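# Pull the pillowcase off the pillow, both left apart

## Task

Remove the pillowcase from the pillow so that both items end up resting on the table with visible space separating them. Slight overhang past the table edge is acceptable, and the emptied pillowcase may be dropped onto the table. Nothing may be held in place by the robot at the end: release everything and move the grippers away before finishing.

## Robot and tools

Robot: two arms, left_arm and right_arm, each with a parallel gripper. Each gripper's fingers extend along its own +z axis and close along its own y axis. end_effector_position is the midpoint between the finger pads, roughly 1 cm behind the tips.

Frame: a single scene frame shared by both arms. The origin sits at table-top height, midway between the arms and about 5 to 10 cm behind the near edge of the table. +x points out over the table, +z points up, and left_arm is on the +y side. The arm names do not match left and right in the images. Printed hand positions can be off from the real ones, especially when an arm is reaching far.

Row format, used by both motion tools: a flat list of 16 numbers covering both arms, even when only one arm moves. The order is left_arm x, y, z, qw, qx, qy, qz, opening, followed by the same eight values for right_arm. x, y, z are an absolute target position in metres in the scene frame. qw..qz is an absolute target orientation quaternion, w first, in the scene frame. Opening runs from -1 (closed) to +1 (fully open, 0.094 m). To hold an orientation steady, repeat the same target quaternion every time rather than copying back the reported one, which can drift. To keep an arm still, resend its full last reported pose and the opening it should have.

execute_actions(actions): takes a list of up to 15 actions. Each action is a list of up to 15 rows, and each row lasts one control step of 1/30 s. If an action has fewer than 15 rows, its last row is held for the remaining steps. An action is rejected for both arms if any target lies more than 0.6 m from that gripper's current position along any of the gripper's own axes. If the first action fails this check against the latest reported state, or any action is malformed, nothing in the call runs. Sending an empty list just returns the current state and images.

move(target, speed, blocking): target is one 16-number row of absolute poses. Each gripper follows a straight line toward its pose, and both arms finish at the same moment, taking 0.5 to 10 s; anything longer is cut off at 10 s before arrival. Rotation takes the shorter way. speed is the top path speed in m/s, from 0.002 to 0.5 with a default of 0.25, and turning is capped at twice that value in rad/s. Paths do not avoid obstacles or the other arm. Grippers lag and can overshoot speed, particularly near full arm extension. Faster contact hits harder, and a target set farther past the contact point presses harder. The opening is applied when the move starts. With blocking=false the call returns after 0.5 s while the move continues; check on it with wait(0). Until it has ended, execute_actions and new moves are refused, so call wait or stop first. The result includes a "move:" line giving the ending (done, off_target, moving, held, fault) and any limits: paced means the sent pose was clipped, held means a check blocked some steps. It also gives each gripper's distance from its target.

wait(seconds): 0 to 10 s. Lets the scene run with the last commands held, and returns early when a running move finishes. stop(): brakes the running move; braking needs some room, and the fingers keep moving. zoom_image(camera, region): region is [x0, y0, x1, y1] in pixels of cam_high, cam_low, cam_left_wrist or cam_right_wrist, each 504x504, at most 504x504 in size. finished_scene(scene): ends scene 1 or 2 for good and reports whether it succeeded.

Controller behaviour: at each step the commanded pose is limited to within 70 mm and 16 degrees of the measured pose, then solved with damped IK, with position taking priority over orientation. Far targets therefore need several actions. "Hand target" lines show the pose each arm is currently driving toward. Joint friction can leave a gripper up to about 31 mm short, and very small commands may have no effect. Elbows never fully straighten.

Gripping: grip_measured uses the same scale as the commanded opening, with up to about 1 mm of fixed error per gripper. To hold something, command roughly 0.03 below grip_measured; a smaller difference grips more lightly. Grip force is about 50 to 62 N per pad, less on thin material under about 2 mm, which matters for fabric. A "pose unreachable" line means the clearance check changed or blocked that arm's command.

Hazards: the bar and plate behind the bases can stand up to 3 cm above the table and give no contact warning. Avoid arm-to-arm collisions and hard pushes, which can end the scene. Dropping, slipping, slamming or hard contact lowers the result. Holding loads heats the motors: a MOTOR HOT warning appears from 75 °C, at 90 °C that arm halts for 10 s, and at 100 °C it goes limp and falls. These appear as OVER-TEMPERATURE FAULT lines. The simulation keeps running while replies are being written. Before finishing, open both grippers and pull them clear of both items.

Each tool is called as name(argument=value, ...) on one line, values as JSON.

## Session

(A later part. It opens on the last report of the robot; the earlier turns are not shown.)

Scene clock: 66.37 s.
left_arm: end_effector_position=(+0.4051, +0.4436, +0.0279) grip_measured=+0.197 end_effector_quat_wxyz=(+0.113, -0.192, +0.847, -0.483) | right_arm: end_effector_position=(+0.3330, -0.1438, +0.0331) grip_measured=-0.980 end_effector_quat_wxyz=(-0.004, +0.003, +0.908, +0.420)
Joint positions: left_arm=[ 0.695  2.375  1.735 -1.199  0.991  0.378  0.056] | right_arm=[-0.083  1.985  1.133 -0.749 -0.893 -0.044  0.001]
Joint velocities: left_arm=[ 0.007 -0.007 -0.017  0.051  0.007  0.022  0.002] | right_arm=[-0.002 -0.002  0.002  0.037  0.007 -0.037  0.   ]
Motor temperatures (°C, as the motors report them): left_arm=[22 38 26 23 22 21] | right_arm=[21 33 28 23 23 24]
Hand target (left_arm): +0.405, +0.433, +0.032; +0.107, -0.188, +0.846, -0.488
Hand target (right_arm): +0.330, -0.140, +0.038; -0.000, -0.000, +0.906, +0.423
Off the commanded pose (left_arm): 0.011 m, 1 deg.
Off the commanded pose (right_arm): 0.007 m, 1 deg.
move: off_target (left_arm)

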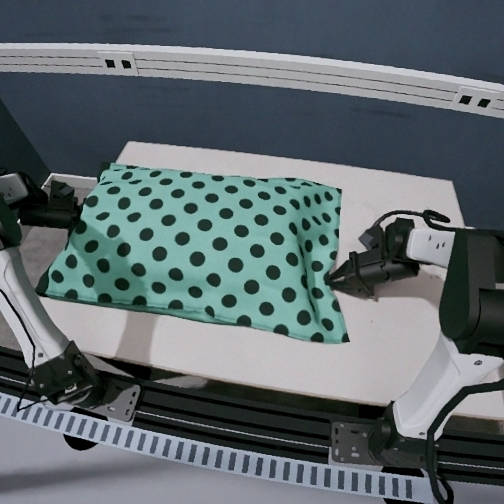

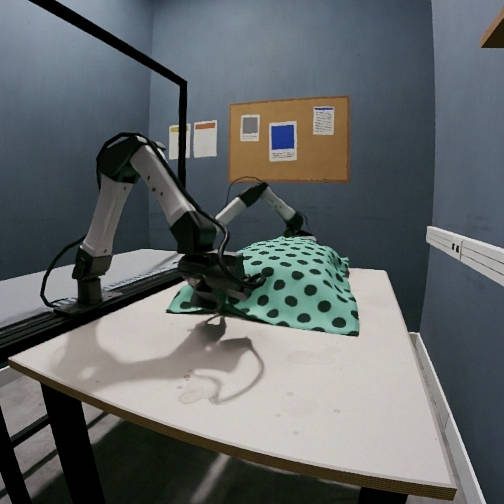

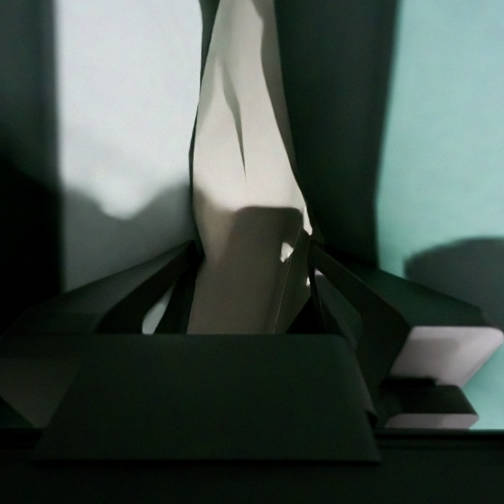

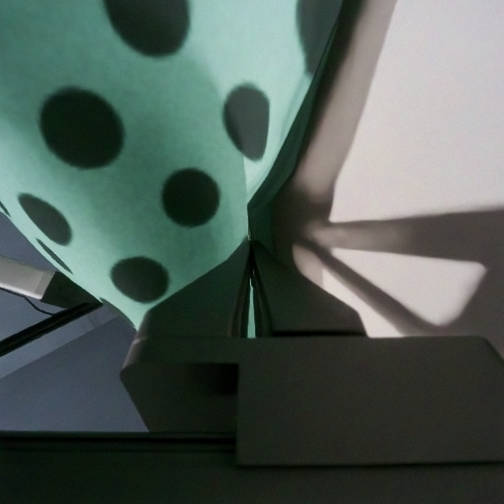

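move(target=[0.405,0.435,0.032,0.108,-0.188,0.846,-0.488,-1,0.33,-0.14,0.038,0,0,0.906,0.423,-1], speed=0.03)

Scene clock: 67.23 s.
left_arm: end_effector_position=(+0.4050, +0.4446, +0.0271) grip_measured=-0.961 end_effector_quat_wxyz=(+0.113, -0.192, +0.848, -0.480) | right_arm: end_effector_position=(+0.3330, -0.1438, +0.0331) grip_measured=-0.980 end_effector_quat_wxyz=(-0.004, +0.003, +0.908, +0.420)
Joint positions: left_arm=[ 0.696  2.375  1.734 -1.195  0.986  0.376  0.002] | right_arm=[-0.083  1.985  1.133 -0.749 -0.893 -0.044  0.001]
Joint velocities: left_arm=[-0.002 -0.017 -0.002  0.022  0.007 -0.022 -0.   ] | right_arm=[ 0.007  0.007 -0.027 -0.007  0.007 -0.051 -0.   ]
Motor temperatures (°C, as the motors report them): left_arm=[22 38 26 23 22 21] | right_arm=[21 33 28 23 23 24]
Hand target (left_arm): +0.405, +0.435, +0.032; +0.108, -0.188, +0.846, -0.488
Hand target (right_arm): +0.330, -0.140, +0.038; -0.000, -0.000, +0.906, +0.423
Off the commanded pose (left_arm): 0.011 m, 1 deg.
Off the commanded pose (right_arm): 0.007 m, 1 deg.
move: off_target (left_arm)

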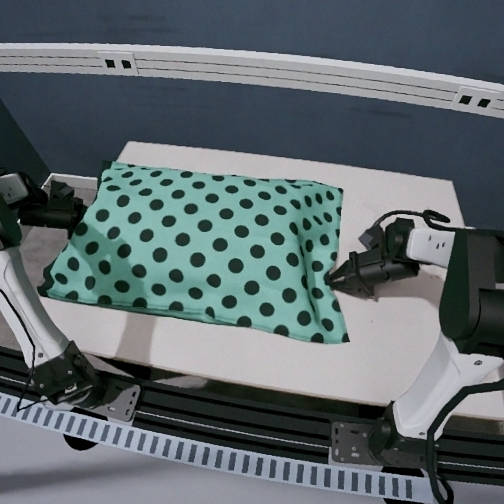

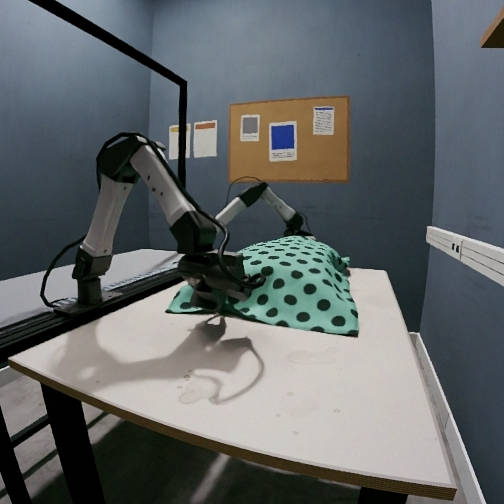

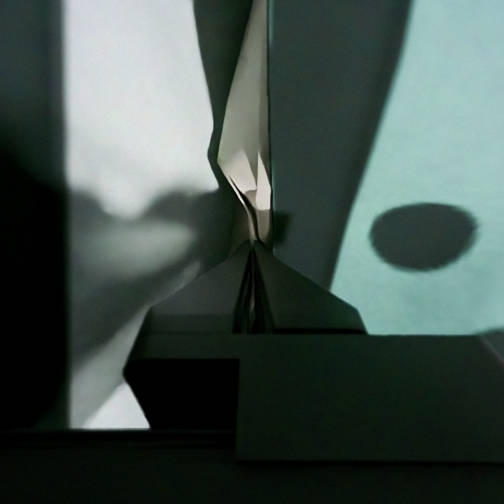

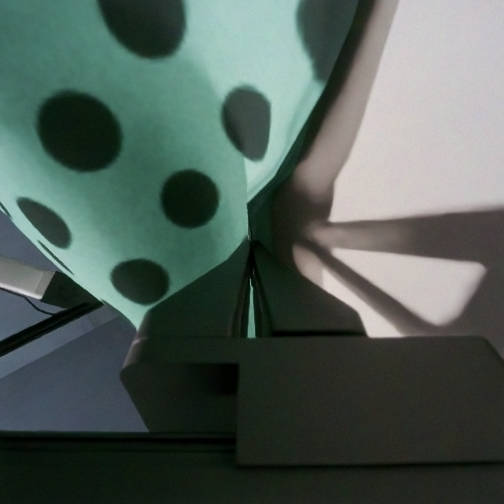

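move(target=[0.405,0.445,0.035,0.108,-0.188,0.846,-0.488,-1,0.33,-0.25,0.06,0,0,0.906,0.423,-1], speed=0.06)

Scene clock: 69.70 s.
left_arm: end_effector_position=(+0.3993, +0.4407, +0.0299) grip_measured=-0.961 end_effector_quat_wxyz=(+0.094, -0.195, +0.845, -0.489) | right_arm: end_effector_position=(+0.3291, -0.2378, +0.0622) grip_measured=-0.980 end_effector_quat_wxyz=(+0.003, -0.003, +0.900, +0.435)
Joint positions: left_arm=[ 0.696  2.384  1.751 -1.26   0.983  0.397  0.002] | right_arm=[-0.375  2.075  1.348 -1.229 -0.868 -0.516  0.001]
Joint velocities: left_arm=[ 0.002 -0.017  0.012 -0.081  0.037 -0.007 -0.001] | right_arm=[-0.002 -0.017 -0.022 -0.022  0.037 -0.022  0.002]
Motor temperatures (°C, as the motors report them): left_arm=[22 38 27 23 22 21] | right_arm=[21 33 28 23 23 24]
Hand target (left_arm): +0.405, +0.445, +0.035; +0.108, -0.188, +0.846, -0.487
Hand target (right_arm): +0.330, -0.250, +0.060; +0.001, +0.001, +0.907, +0.422
Off the commanded pose (left_arm): 0.009 m, 2 deg.
Off the commanded pose (right_arm): 0.012 m, 2 deg.
move: off_target (right_arm)

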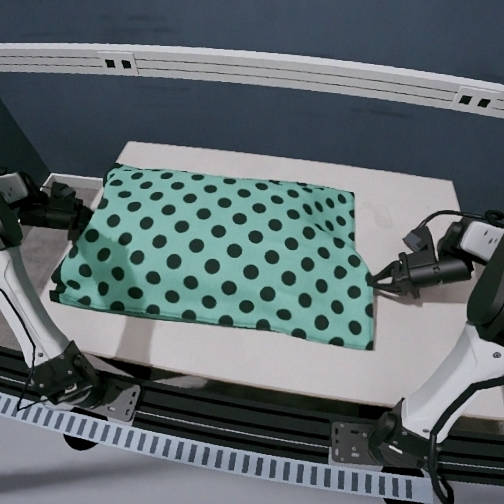

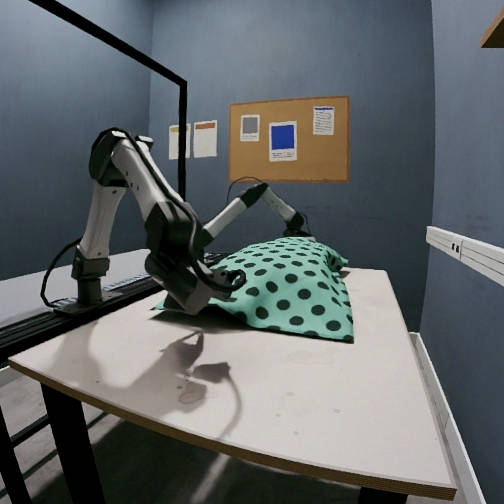

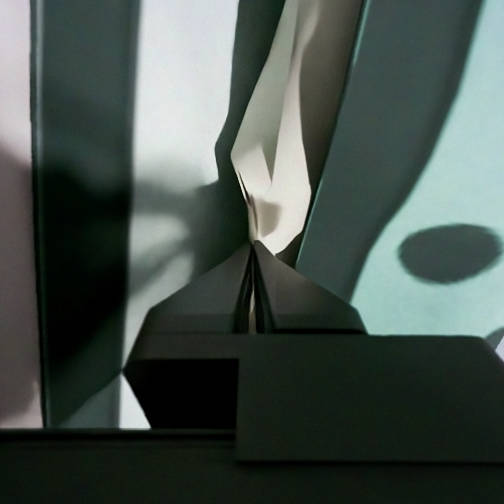

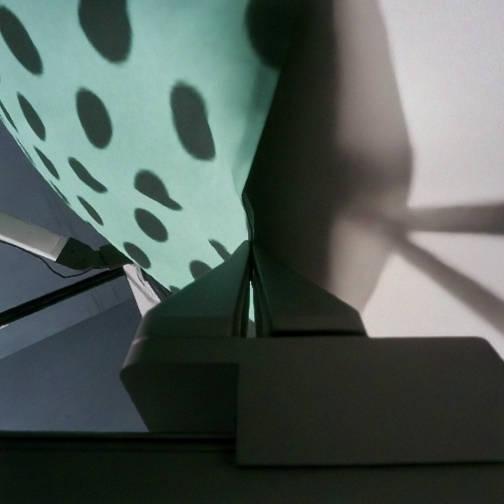

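move(target=[0.40,0.445,0.035,0.108,-0.188,0.846,-0.488,-1,0.315,-0.38,0.07,0,0,0.906,0.423,-1], speed=0.06)

Scene clock: 72.67 s.
left_arm: end_effector_position=(+0.3990, +0.4404, +0.0301) grip_measured=-0.961 end_effector_quat_wxyz=(+0.097, -0.190, +0.846, -0.489) | right_arm: end_effector_position=(+0.3164, -0.3658, +0.0726) grip_measured=-0.980 end_effector_quat_wxyz=(+0.020, +0.010, +0.909, +0.417)
Joint positions: left_arm=[ 0.696  2.384  1.751 -1.263  0.983  0.411  0.002] | right_arm=[-0.704  2.259  1.67  -1.578 -0.706 -0.86   0.001]
Joint velocities: left_arm=[-0.007 -0.007  0.002 -0.125  0.051  0.066  0.   ] | right_arm=[0.007 0.002 0.012 0.022 0.037 0.022 0.   ]
Motor temperatures (°C, as the motors report them): left_arm=[22 39 27 23 22 21] | right_arm=[21 34 28 23 23 24]
Hand target (left_arm): +0.400, +0.445, +0.035; +0.108, -0.188, +0.846, -0.488
Hand target (right_arm): +0.314, -0.380, +0.070; +0.021, +0.011, +0.915, +0.403
Off the commanded pose (left_arm): 0.007 m, 1 deg.
Off the commanded pose (right_arm): 0.014 m, 3 deg.
joint sent to its limit (right arm) — the command would take joint 4 (wrist pitch) past its lower limit, so that joint was sent only as far as its limit.
move: off_target (right_arm)

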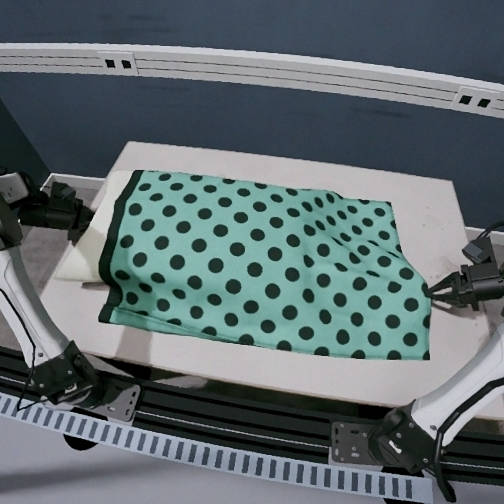

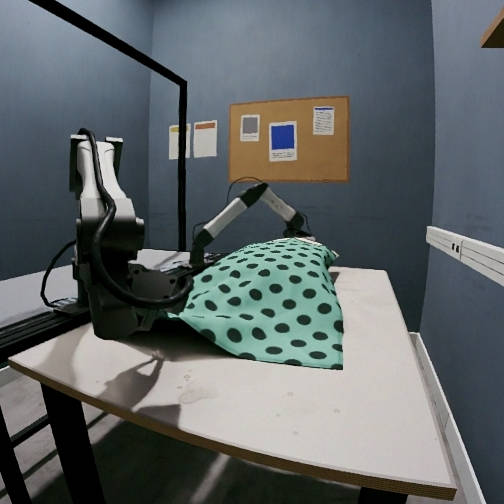

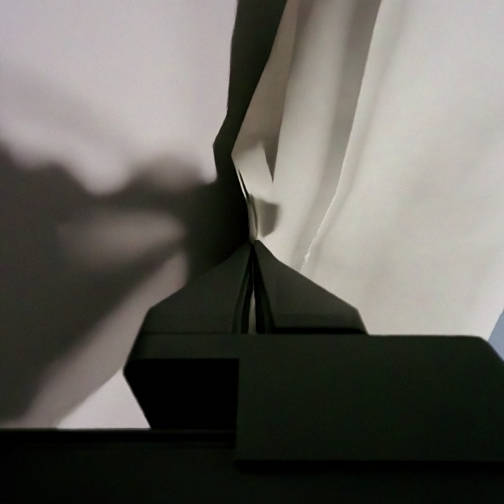

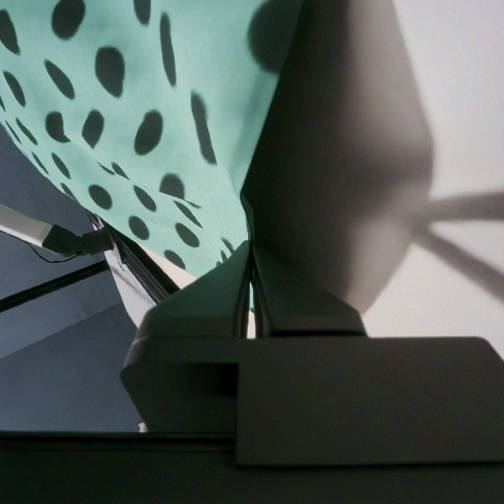

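move(target=[0.395,0.52,0.045,0.108,-0.188,0.846,-0.488,-1,0.31,-0.49,0.10,0,0,0.966,0.259,-1], speed=0.07)

Scene clock: 75.77 s.
left_arm: end_effector_position=(+0.3939, +0.5121, +0.0393) grip_measured=-0.961 end_effector_quat_wxyz=(+0.113, -0.201, +0.848, -0.478) | right_arm: end_effector_position=(+0.3149, -0.4724, +0.0947) grip_measured=-0.980 end_effector_quat_wxyz=(+0.040, +0.005, +0.969, +0.245)
Joint positions: left_arm=[ 0.828  2.556  2.118 -1.556  0.94   0.563  0.002] | right_arm=[-0.831  2.259  1.947 -1.578 -0.433 -0.841  0.001]
Joint velocities: left_arm=[ 0.002 -0.007 -0.017 -0.007 -0.081  0.051 -0.   ] | right_arm=[-0.012 -0.022 -0.007 -0.11   0.022 -0.066  0.001]
Motor temperatures (°C, as the motors report them): left_arm=[22 40 27 23 22 21] | right_arm=[21 35 29 23 23 24]
Hand target (left_arm): +0.396, +0.520, +0.044; +0.127, -0.200, +0.848, -0.475
Hand target (right_arm): +0.309, -0.489, +0.100; +0.041, +0.011, +0.975, +0.220
Off the commanded pose (left_arm): 0.010 m, 2 deg.
Off the commanded pose (right_arm): 0.019 m, 5 deg.
joint sent to its limit (left arm) — the command would take joint 4 (wrist pitch) past its lower limit, so that joint was sent only as far as its limit.
joint sent to its limit (right arm) — the command would take joint 4 (wrist pitch) past its lower limit, so that joint was sent only as far as its limit.
move: off_target (right_arm)

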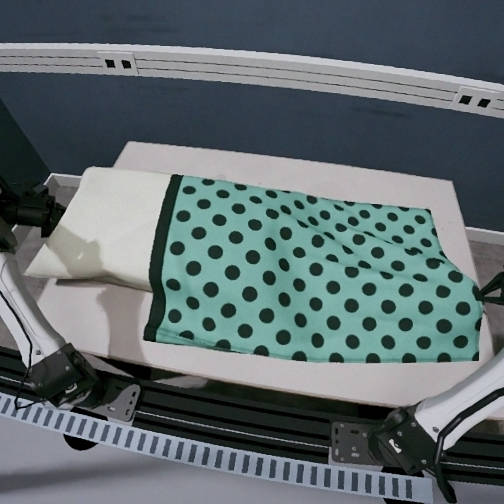

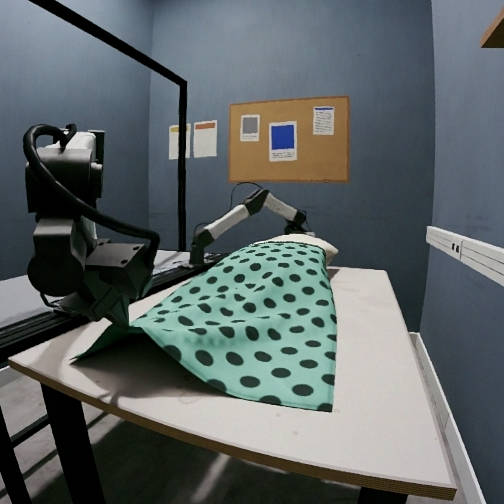

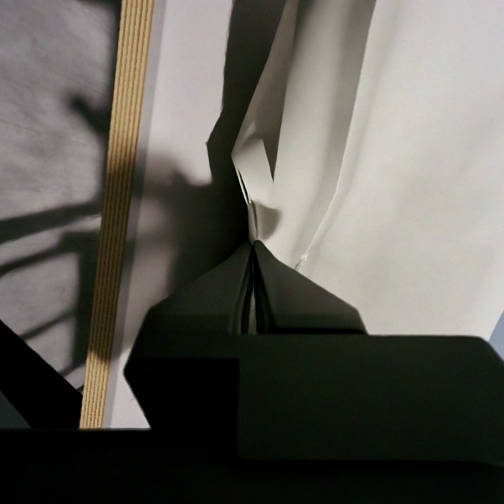

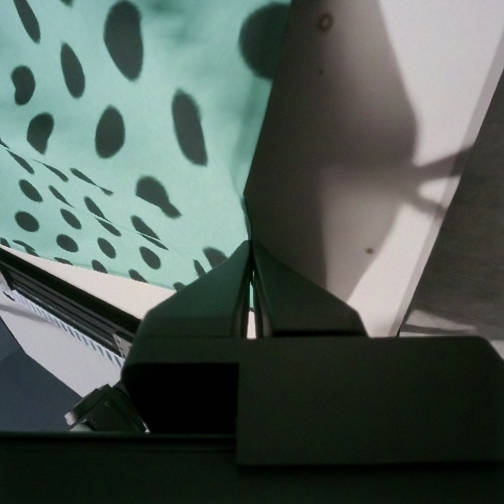

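move(target=[0.39,0.57,0.05,0.113,-0.2,0.848,-0.478,-1,0.30,-0.64,0.2,0,0,1,0,-1], speed=0.08)

Scene clock: 79.93 s.
left_arm: end_effector_position=(+0.3884, +0.5611, +0.0430) grip_measured=-0.961 end_effector_quat_wxyz=(+0.147, -0.228, +0.854, -0.444) | right_arm: end_effector_position=(+0.3048, -0.6293, +0.1983) grip_measured=-0.980 end_effector_quat_wxyz=(+0.076, -0.005, +0.994, -0.080)
Joint positions: left_arm=[ 0.909  2.589  2.24  -1.559  0.913  0.535  0.002] | right_arm=[-0.953  2.301  2.514 -1.576 -0.047 -0.902  0.001]
Joint velocities: left_arm=[ 0.012 -0.017  0.007 -0.022  0.037  0.022  0.001] | right_arm=[-0.017  0.007 -0.012 -0.007  0.066 -0.022  0.001]
Motor temperatures (°C, as the motors report them): left_arm=[22 41 28 23 22 21] | right_arm=[21 37 29 23 23 24]
Hand target (left_arm): +0.390, +0.570, +0.049; +0.162, -0.232, +0.852, -0.441
Hand target (right_arm): +0.299, -0.638, +0.200; +0.071, -0.001, +0.993, -0.091
Off the commanded pose (left_arm): 0.011 m, 6 deg.
Off the commanded pose (right_arm): 0.012 m, 13 deg.
joint sent to its limit (left arm) — the command would take joint 4 (wrist pitch) past its lower limit, so that joint was sent only as far as its limit.
joint sent to its limit (right arm) — the command would take joint 4 (wrist pitch) past its lower limit, so that joint was sent only as far as its limit.
move: off_target (left_arm, right_arm)

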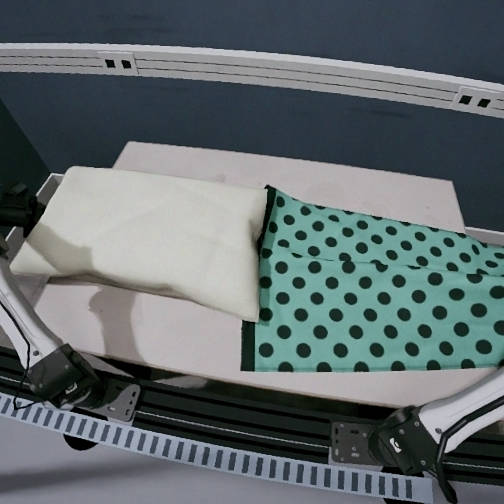

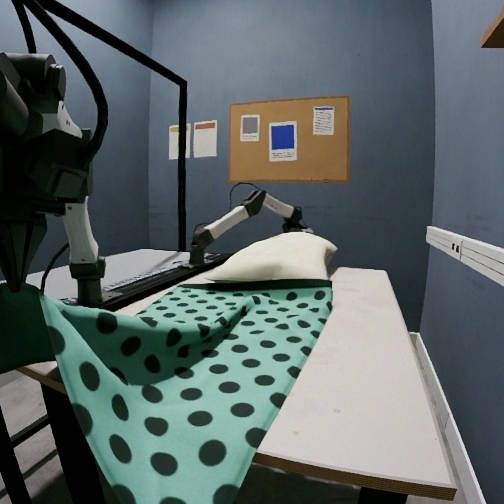

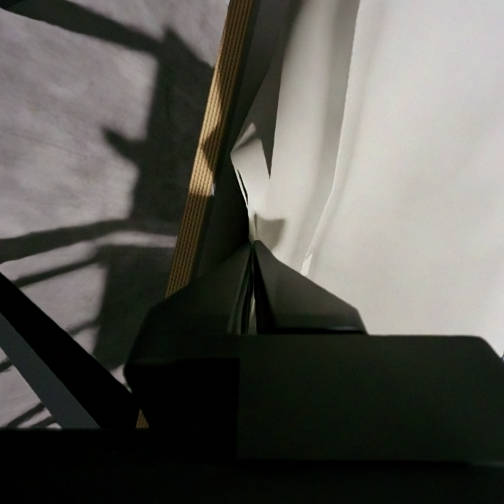

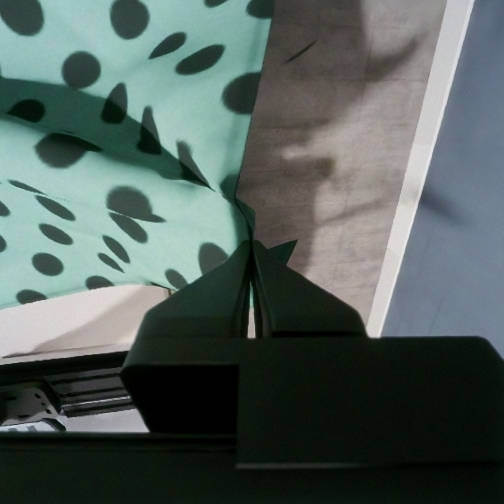

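move(target=[0.39,0.565,0.048,0.147,-0.228,0.854,-0.444,-1,0.27,-0.73,0.3,0.076,0,0.994,-0.08,-1], speed=0.1)

Scene clock: 82.07 s.
left_arm: end_effector_position=(+0.3875, +0.5613, +0.0420) grip_measured=-0.961 end_effector_quat_wxyz=(+0.143, -0.231, +0.855, -0.442) | right_arm: end_effector_position=(+0.2716, -0.7221, +0.2808) grip_measured=-0.981 end_effector_quat_wxyz=(+0.171, +0.006, +0.956, -0.240)
Joint positions: left_arm=[ 0.909  2.589  2.24  -1.559  0.905  0.529  0.002] | right_arm=[-1.128  2.369  2.853 -1.476 -0.087 -1.029  0.001]
Joint velocities: left_arm=[ 0.002 -0.002 -0.012 -0.022  0.007 -0.007 -0.   ] | right_arm=[-0.012 -0.007  0.012  0.022  0.022  0.007 -0.001]
Motor temperatures (°C, as the motors report them): left_arm=[22 42 28 23 22 21] | right_arm=[21 37 30 23 23 24]
Hand target (left_arm): +0.390, +0.565, +0.048; +0.152, -0.231, +0.854, -0.440
Hand target (right_arm): +0.269, -0.728, +0.300; +0.186, +0.005, +0.945, -0.267
Off the commanded pose (left_arm): 0.007 m, 1 deg.
Off the commanded pose (right_arm): 0.021 m, 22 deg; orientation clipped at the last step of the last action.
elbow stopped short (right arm): the move would have taken joint 3 (elbow) straighter than the controller allows; a more bent joint 3 avoids this.
joint sent to its limit (left arm) — the command would take joint 4 (wrist pitch) past its lower limit, so that joint was sent only as far as its limit.
move: off_target (right_arm); limits=paced

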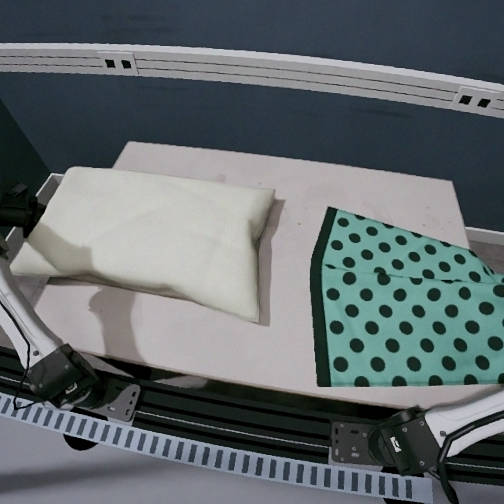

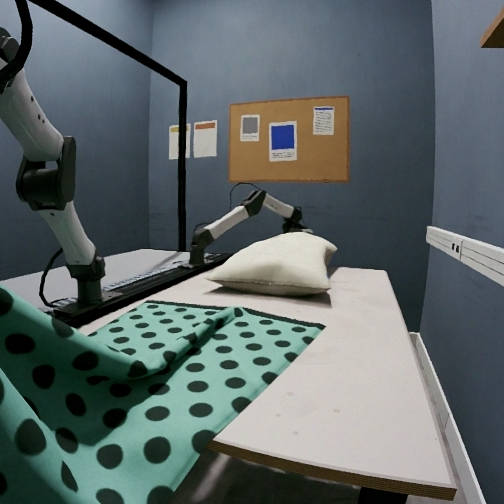

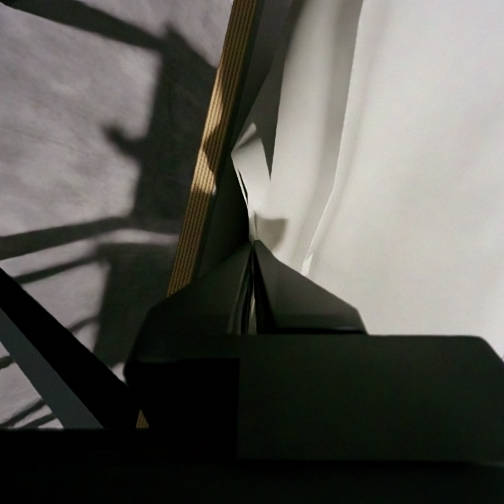

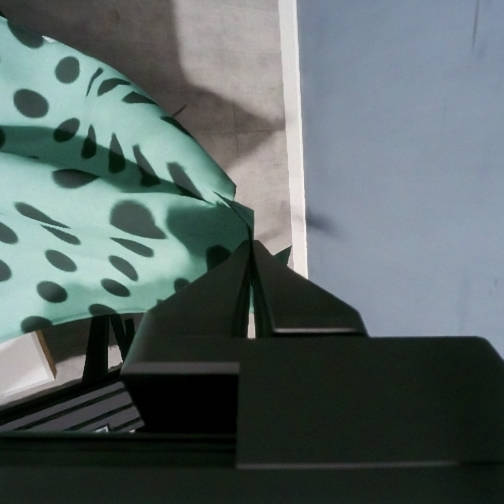

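move(target=[0.388,0.562,0.044,0.147,-0.228,0.854,-0.444,0.2,0.3,-0.55,0.4,0.05,0,0.998,0,-1], speed=0.15)

move(target=[0.36,0.63,0.1,0.147,-0.228,0.854,-0.444,0.2,0.33,-0.3,0.3,0,0,1,0,-1], speed=0.15)

Scene clock: 84.70 s.
left_arm: end_effector_position=(+0.3881, +0.5621, +0.0416) grip_measured=+0.197 end_effector_quat_wxyz=(+0.145, -0.229, +0.856, -0.440) | right_arm: end_effector_position=(+0.2999, -0.5528, +0.3997) grip_measured=-0.981 end_effector_quat_wxyz=(+0.268, -0.004, +0.934, -0.235)
Joint positions: left_arm=[ 0.909  2.589  2.24  -1.554  0.905  0.529  0.056] | right_arm=[-0.881  1.918  2.637 -1.574 -0.097 -0.79   0.001]
Joint velocities: left_arm=[ 0.007  0.007 -0.007 -0.066 -0.007  0.051  0.001] | right_arm=[-0.002 -0.022 -0.012  0.007 -0.081  0.037 -0.   ]
Motor temperatures (°C, as the motors report them): left_arm=[22 43 28 23 22 21] | right_arm=[21 38 30 24 23 24]
Hand target (left_arm): +0.388, +0.562, +0.044; +0.148, -0.229, +0.854, -0.443
Hand target (right_arm): +0.299, -0.549, +0.398; +0.270, -0.000, +0.936, -0.227
Off the commanded pose (left_arm): 0.002 m, 1 deg.
Off the commanded pose (right_arm): 0.003 m, 38 deg; orientation clipped at the last step of the last action.
elbow stopped short (right arm): the move would have taken joint 3 (elbow) straighter than the controller allows; a more bent joint 3 avoids this.
joint sent to its limit (left arm) — the command would take joint 4 (wrist pitch) past its lower limit, so that joint was sent only as far as its limit.
joint sent to its limit (right arm) — the command would take joint 4 (wrist pitch) past its lower limit, so that joint was sent only as far as its limit.
move: off_target (right_arm); limits=paced

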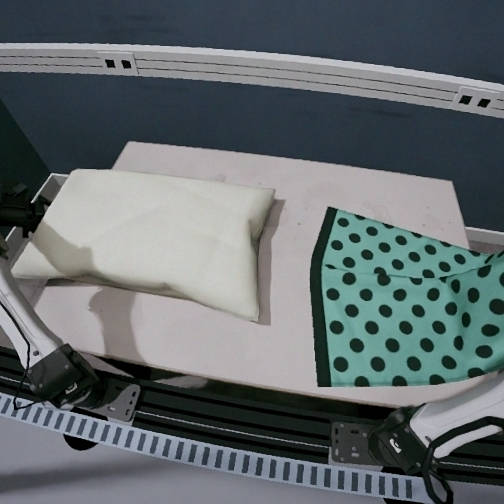

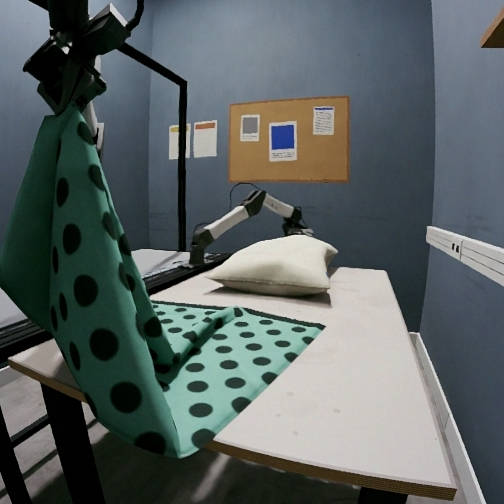

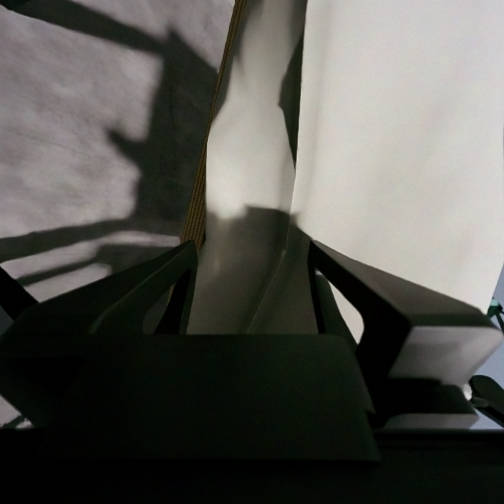

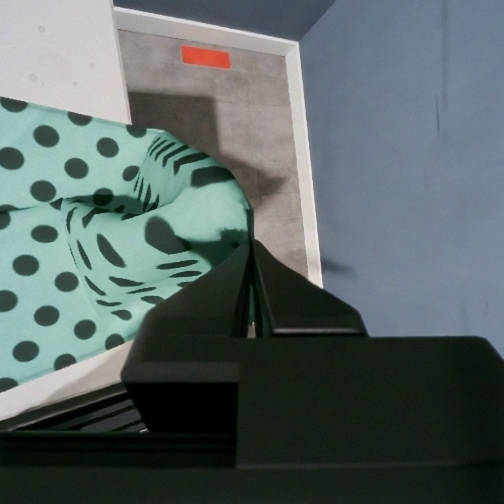

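Scene clock: 87.73 s.
left_arm: end_effector_position=(+0.3609, +0.6258, +0.0836) grip_measured=+0.197 end_effector_quat_wxyz=(+0.211, -0.279, +0.850, -0.393) | right_arm: end_effector_position=(+0.3338, -0.3035, +0.2988) grip_measured=-0.980 end_effector_quat_wxyz=(+0.172, -0.007, +0.985, -0.027)
Joint positions: left_arm=[ 1.043  2.516  2.304 -1.553  0.904  0.486  0.056] | right_arm=[-0.197  1.635  1.998 -1.574 -0.027 -0.149  0.001]
Joint velocities: left_arm=[-0.002  0.002 -0.007 -0.007  0.007 -0.022  0.   ] | right_arm=[-0.007  0.007 -0.037  0.007 -0.022 -0.007 -0.   ]
Motor temperatures (°C, as the motors report them): left_arm=[22 44 28 23 22 21] | right_arm=[21 38 29 24 23 24]
Hand target (left_arm): +0.361, +0.631, +0.099; +0.225, -0.277, +0.852, -0.383
Hand target (right_arm): +0.330, -0.302, +0.299; +0.172, -0.002, +0.985, -0.020
Off the commanded pose (left_arm): 0.017 m, 11 deg.
Off the commanded pose (right_arm): 0.005 m, 20 deg; orientation clipped at the last step of the last action.
joint sent to its limit (left arm) — the command would take joint 4 (wrist pitch) past its lower limit, so that joint was sent only as far as its limit.
joint sent to its limit (right arm) — the command would take joint 4 (wrist pitch) past its lower limit, so that joint was sent only as far as its limit.
move: off_target (left_arm, right_arm); limits=paced

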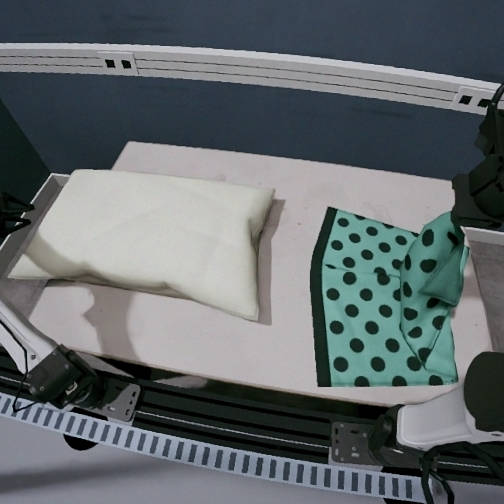

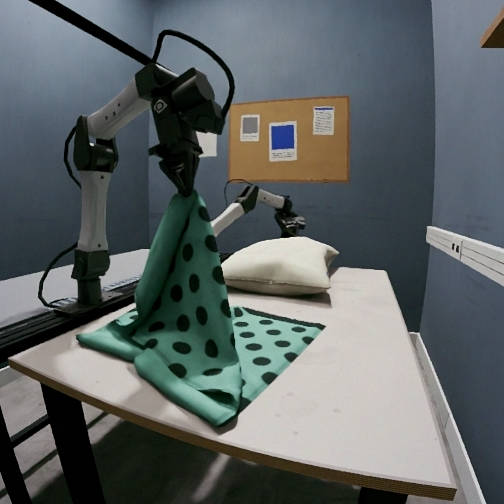

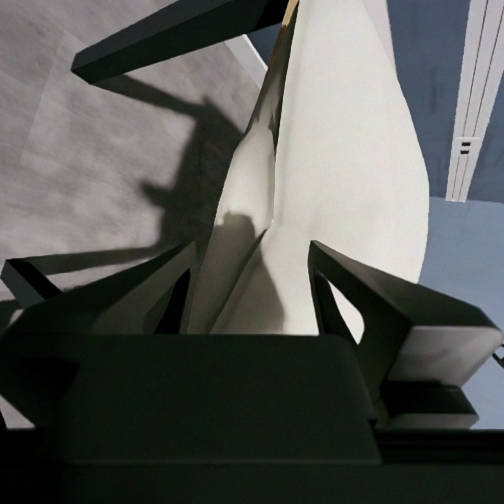

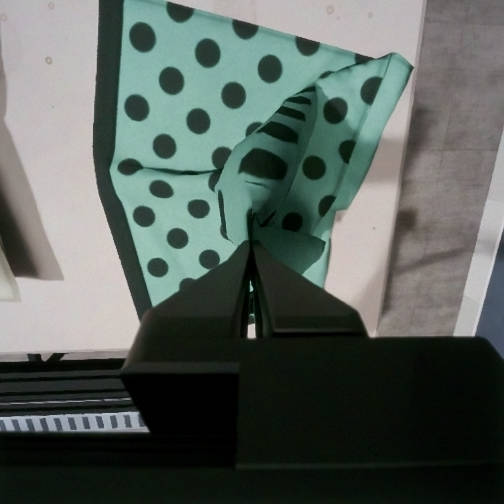

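The case is now on the table. Lower it and release.

move(target=[0.33,0.6,0.2,0.211,-0.279,0.85,-0.393,0.5,0.33,-0.22,0.09,0,0,1,0,-1], speed=0.2)

move(target=[0.33,0.6,0.2,0.211,-0.279,0.85,-0.393,0.5,0.33,-0.22,0.09,0,0,1,0,0.6])

move(target=[0.3,0.5,0.28,0.15,-0.1,0.95,-0.2,0.5,0.3,-0.35,0.25,0,0,1,0,0.6], speed=0.25)

Scene clock: 89.67 s.
left_arm: end_effector_position=(+0.3353, +0.6039, +0.1965) grip_measured=+0.497 end_effector_quat_wxyz=(+0.262, -0.301, +0.847, -0.352) | right_arm: end_effector_position=(+0.3333, -0.2231, +0.0929) grip_measured=-0.980 end_effector_quat_wxyz=(+0.000, -0.001, +1.000, -0.000)
Joint positions: left_arm=[ 1.07   2.151  2.126 -1.553  0.913  0.373  0.07 ] | right_arm=[ 0.064  1.8    1.406 -1.16  -0.025  0.116  0.001]
Joint velocities: left_arm=[-0.012 -0.012  0.007  0.066 -0.007  0.007 -0.   ] | right_arm=[ 0.012 -0.012 -0.017 -0.051  0.022  0.037  0.001]
Motor temperatures (°C, as the motors report them): left_arm=[22 45 28 23 22 21] | right_arm=[21 37 29 24 23 24]
Hand target (left_arm): +0.331, +0.602, +0.200; +0.263, -0.308, +0.842, -0.358
Hand target (right_arm): +0.332, -0.220, +0.090; -0.001, +0.001, +1.000, +0.003
Off the commanded pose (left_arm): 0.007 m, 8 deg.
Off the commanded pose (right_arm): 0.005 m, 0 deg.
joint sent to its limit (left arm) — the command would take joint 4 (wrist pitch) past its lower limit, so that joint was sent only as far as its limit.
move: off_target (left_arm)

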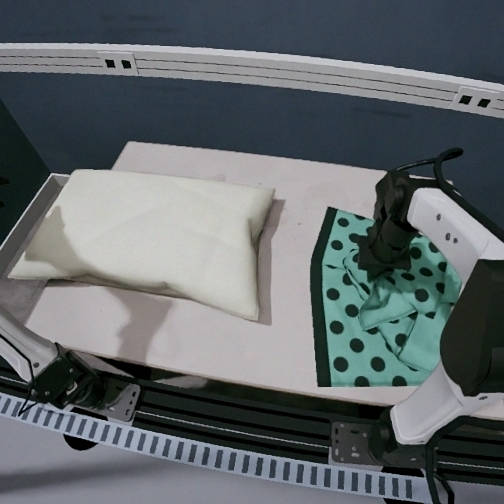

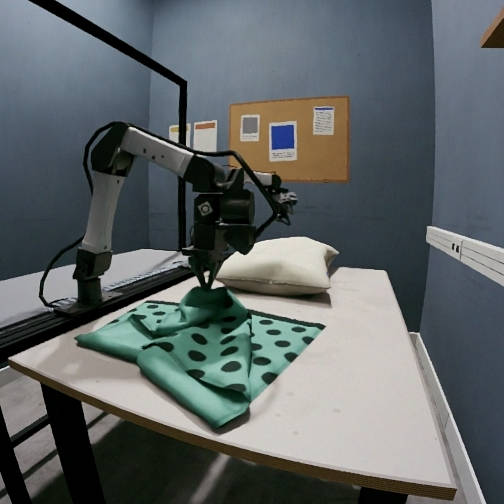

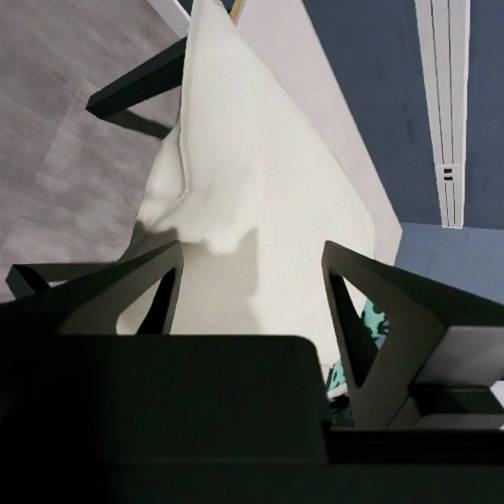

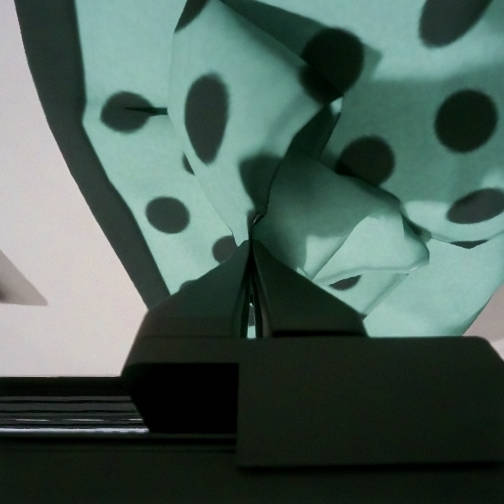

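Scene clock: 90.43 s.
left_arm: end_effector_position=(+0.3344, +0.6025, +0.1936) grip_measured=+0.497 end_effector_quat_wxyz=(+0.258, -0.303, +0.846, -0.356) | right_arm: end_effector_position=(+0.3343, -0.2230, +0.0929) grip_measured=+0.598 end_effector_quat_wxyz=(+0.003, +0.001, +1.000, -0.000)
Joint positions: left_arm=[ 1.07   2.151  2.114 -1.553  0.913  0.373  0.07 ] | right_arm=[ 0.064  1.8    1.406 -1.156 -0.025  0.12   0.075]
Joint velocities: left_arm=[-0.002 -0.002  0.012 -0.037  0.007 -0.022 -0.001] | right_arm=[-0.002 -0.002  0.002  0.007  0.051  0.007  0.   ]
Motor temperatures (°C, as the motors report them): left_arm=[22 45 28 23 22 21] | right_arm=[21 37 29 24 23 24]
Hand target (left_arm): +0.330, +0.600, +0.200; +0.260, -0.308, +0.842, -0.358
Hand target (right_arm): +0.330, -0.220, +0.090; -0.000, +0.000, +1.000, +0.000
Off the commanded pose (left_arm): 0.008 m, 7 deg.
Off the commanded pose (right_arm): 0.006 m, 0 deg.
joint sent to its limit (left arm) — the command would take joint 4 (wrist pitch) past its lower limit, so that joint was sent only as far as its limit.
move: off_target (left_arm)

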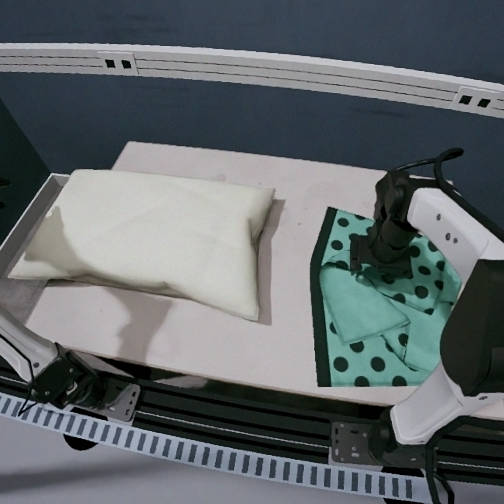

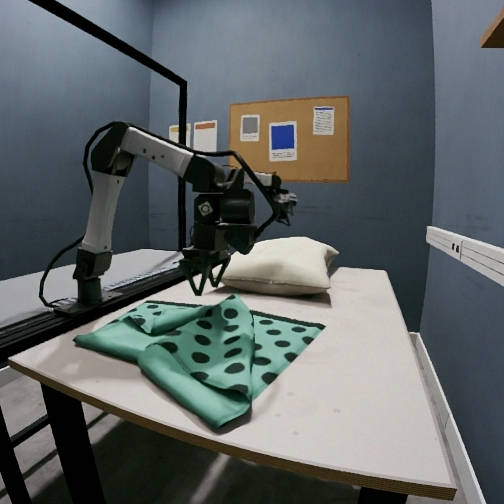

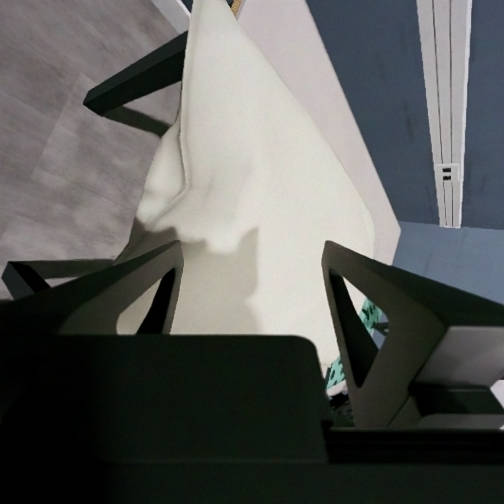

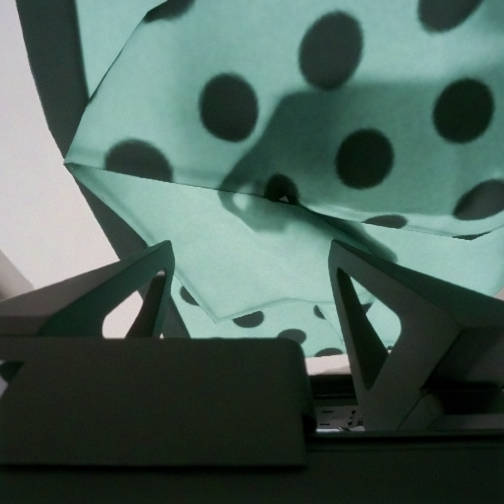

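Scene clock: 92.17 s.
left_arm: end_effector_position=(+0.3051, +0.5068, +0.2824) grip_measured=+0.498 end_effector_quat_wxyz=(+0.252, -0.135, +0.948, -0.143) | right_arm: end_effector_position=(+0.3006, -0.3480, +0.2436) grip_measured=+0.598 end_effector_quat_wxyz=(+0.076, -0.000, +0.997, -0.026)
Joint positions: left_arm=[ 0.843  1.687  1.972 -1.554  0.529  0.448  0.07 ] | right_arm=[-0.35   1.629  1.789 -1.565 -0.025 -0.292  0.075]
Joint velocities: left_arm=[-0.002 -0.007  0.002  0.022 -0.066 -0.022  0.001] | right_arm=[-0.007 -0.007 -0.002  0.007  0.007 -0.11   0.   ]
Motor temperatures (°C, as the motors report them): left_arm=[22 44 28 23 22 21] | right_arm=[21 37 30 24 23 24]
Hand target (left_arm): +0.302, +0.501, +0.281; +0.245, -0.130, +0.950, -0.143
Hand target (right_arm): +0.298, -0.350, +0.249; +0.081, -0.000, +0.996, -0.026
Off the commanded pose (left_arm): 0.009 m, 14 deg.
Off the commanded pose (right_arm): 0.007 m, 9 deg.
joint sent to its limit (left arm) — the command would take joint 4 (wrist pitch) past its lower limit, so that joint was sent only as far as its limit.
joint sent to its limit (right arm) — the command would take joint 4 (wrist pitch) past its lower limit, so that joint was sent only as far as its limit.
move: off_target (left_arm, right_arm)

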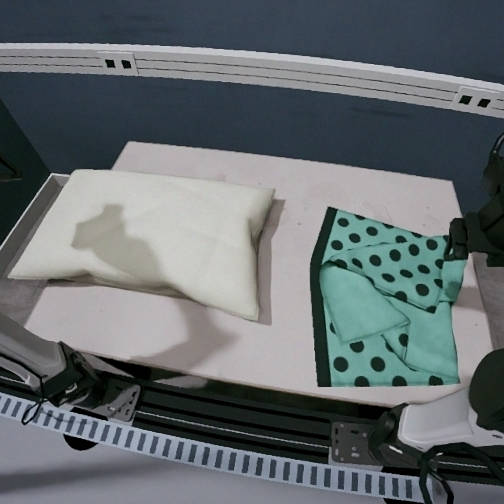

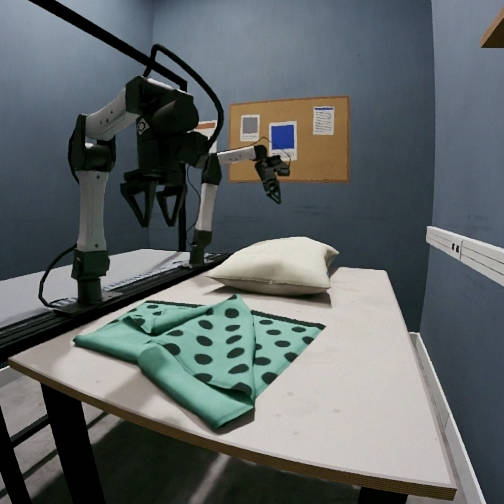

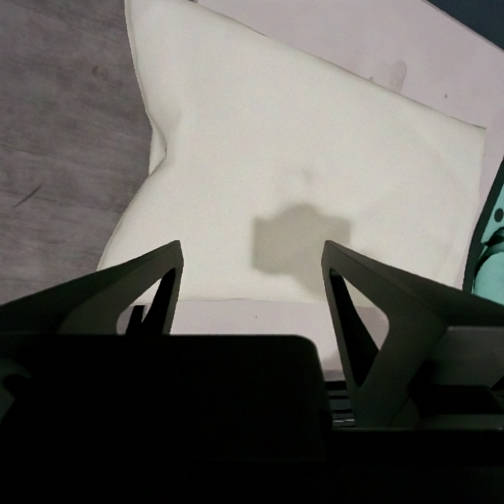

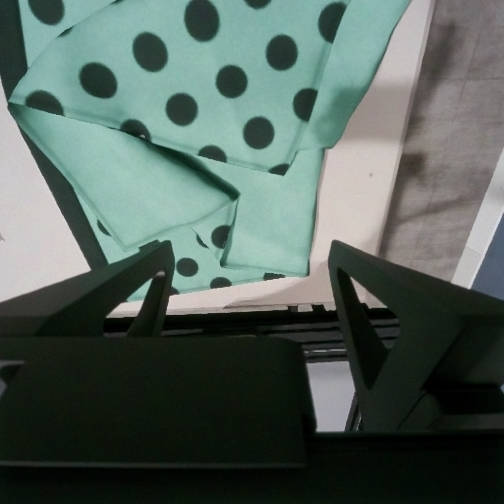

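finished_scene(scene=1)

The scene is finished: the task was done.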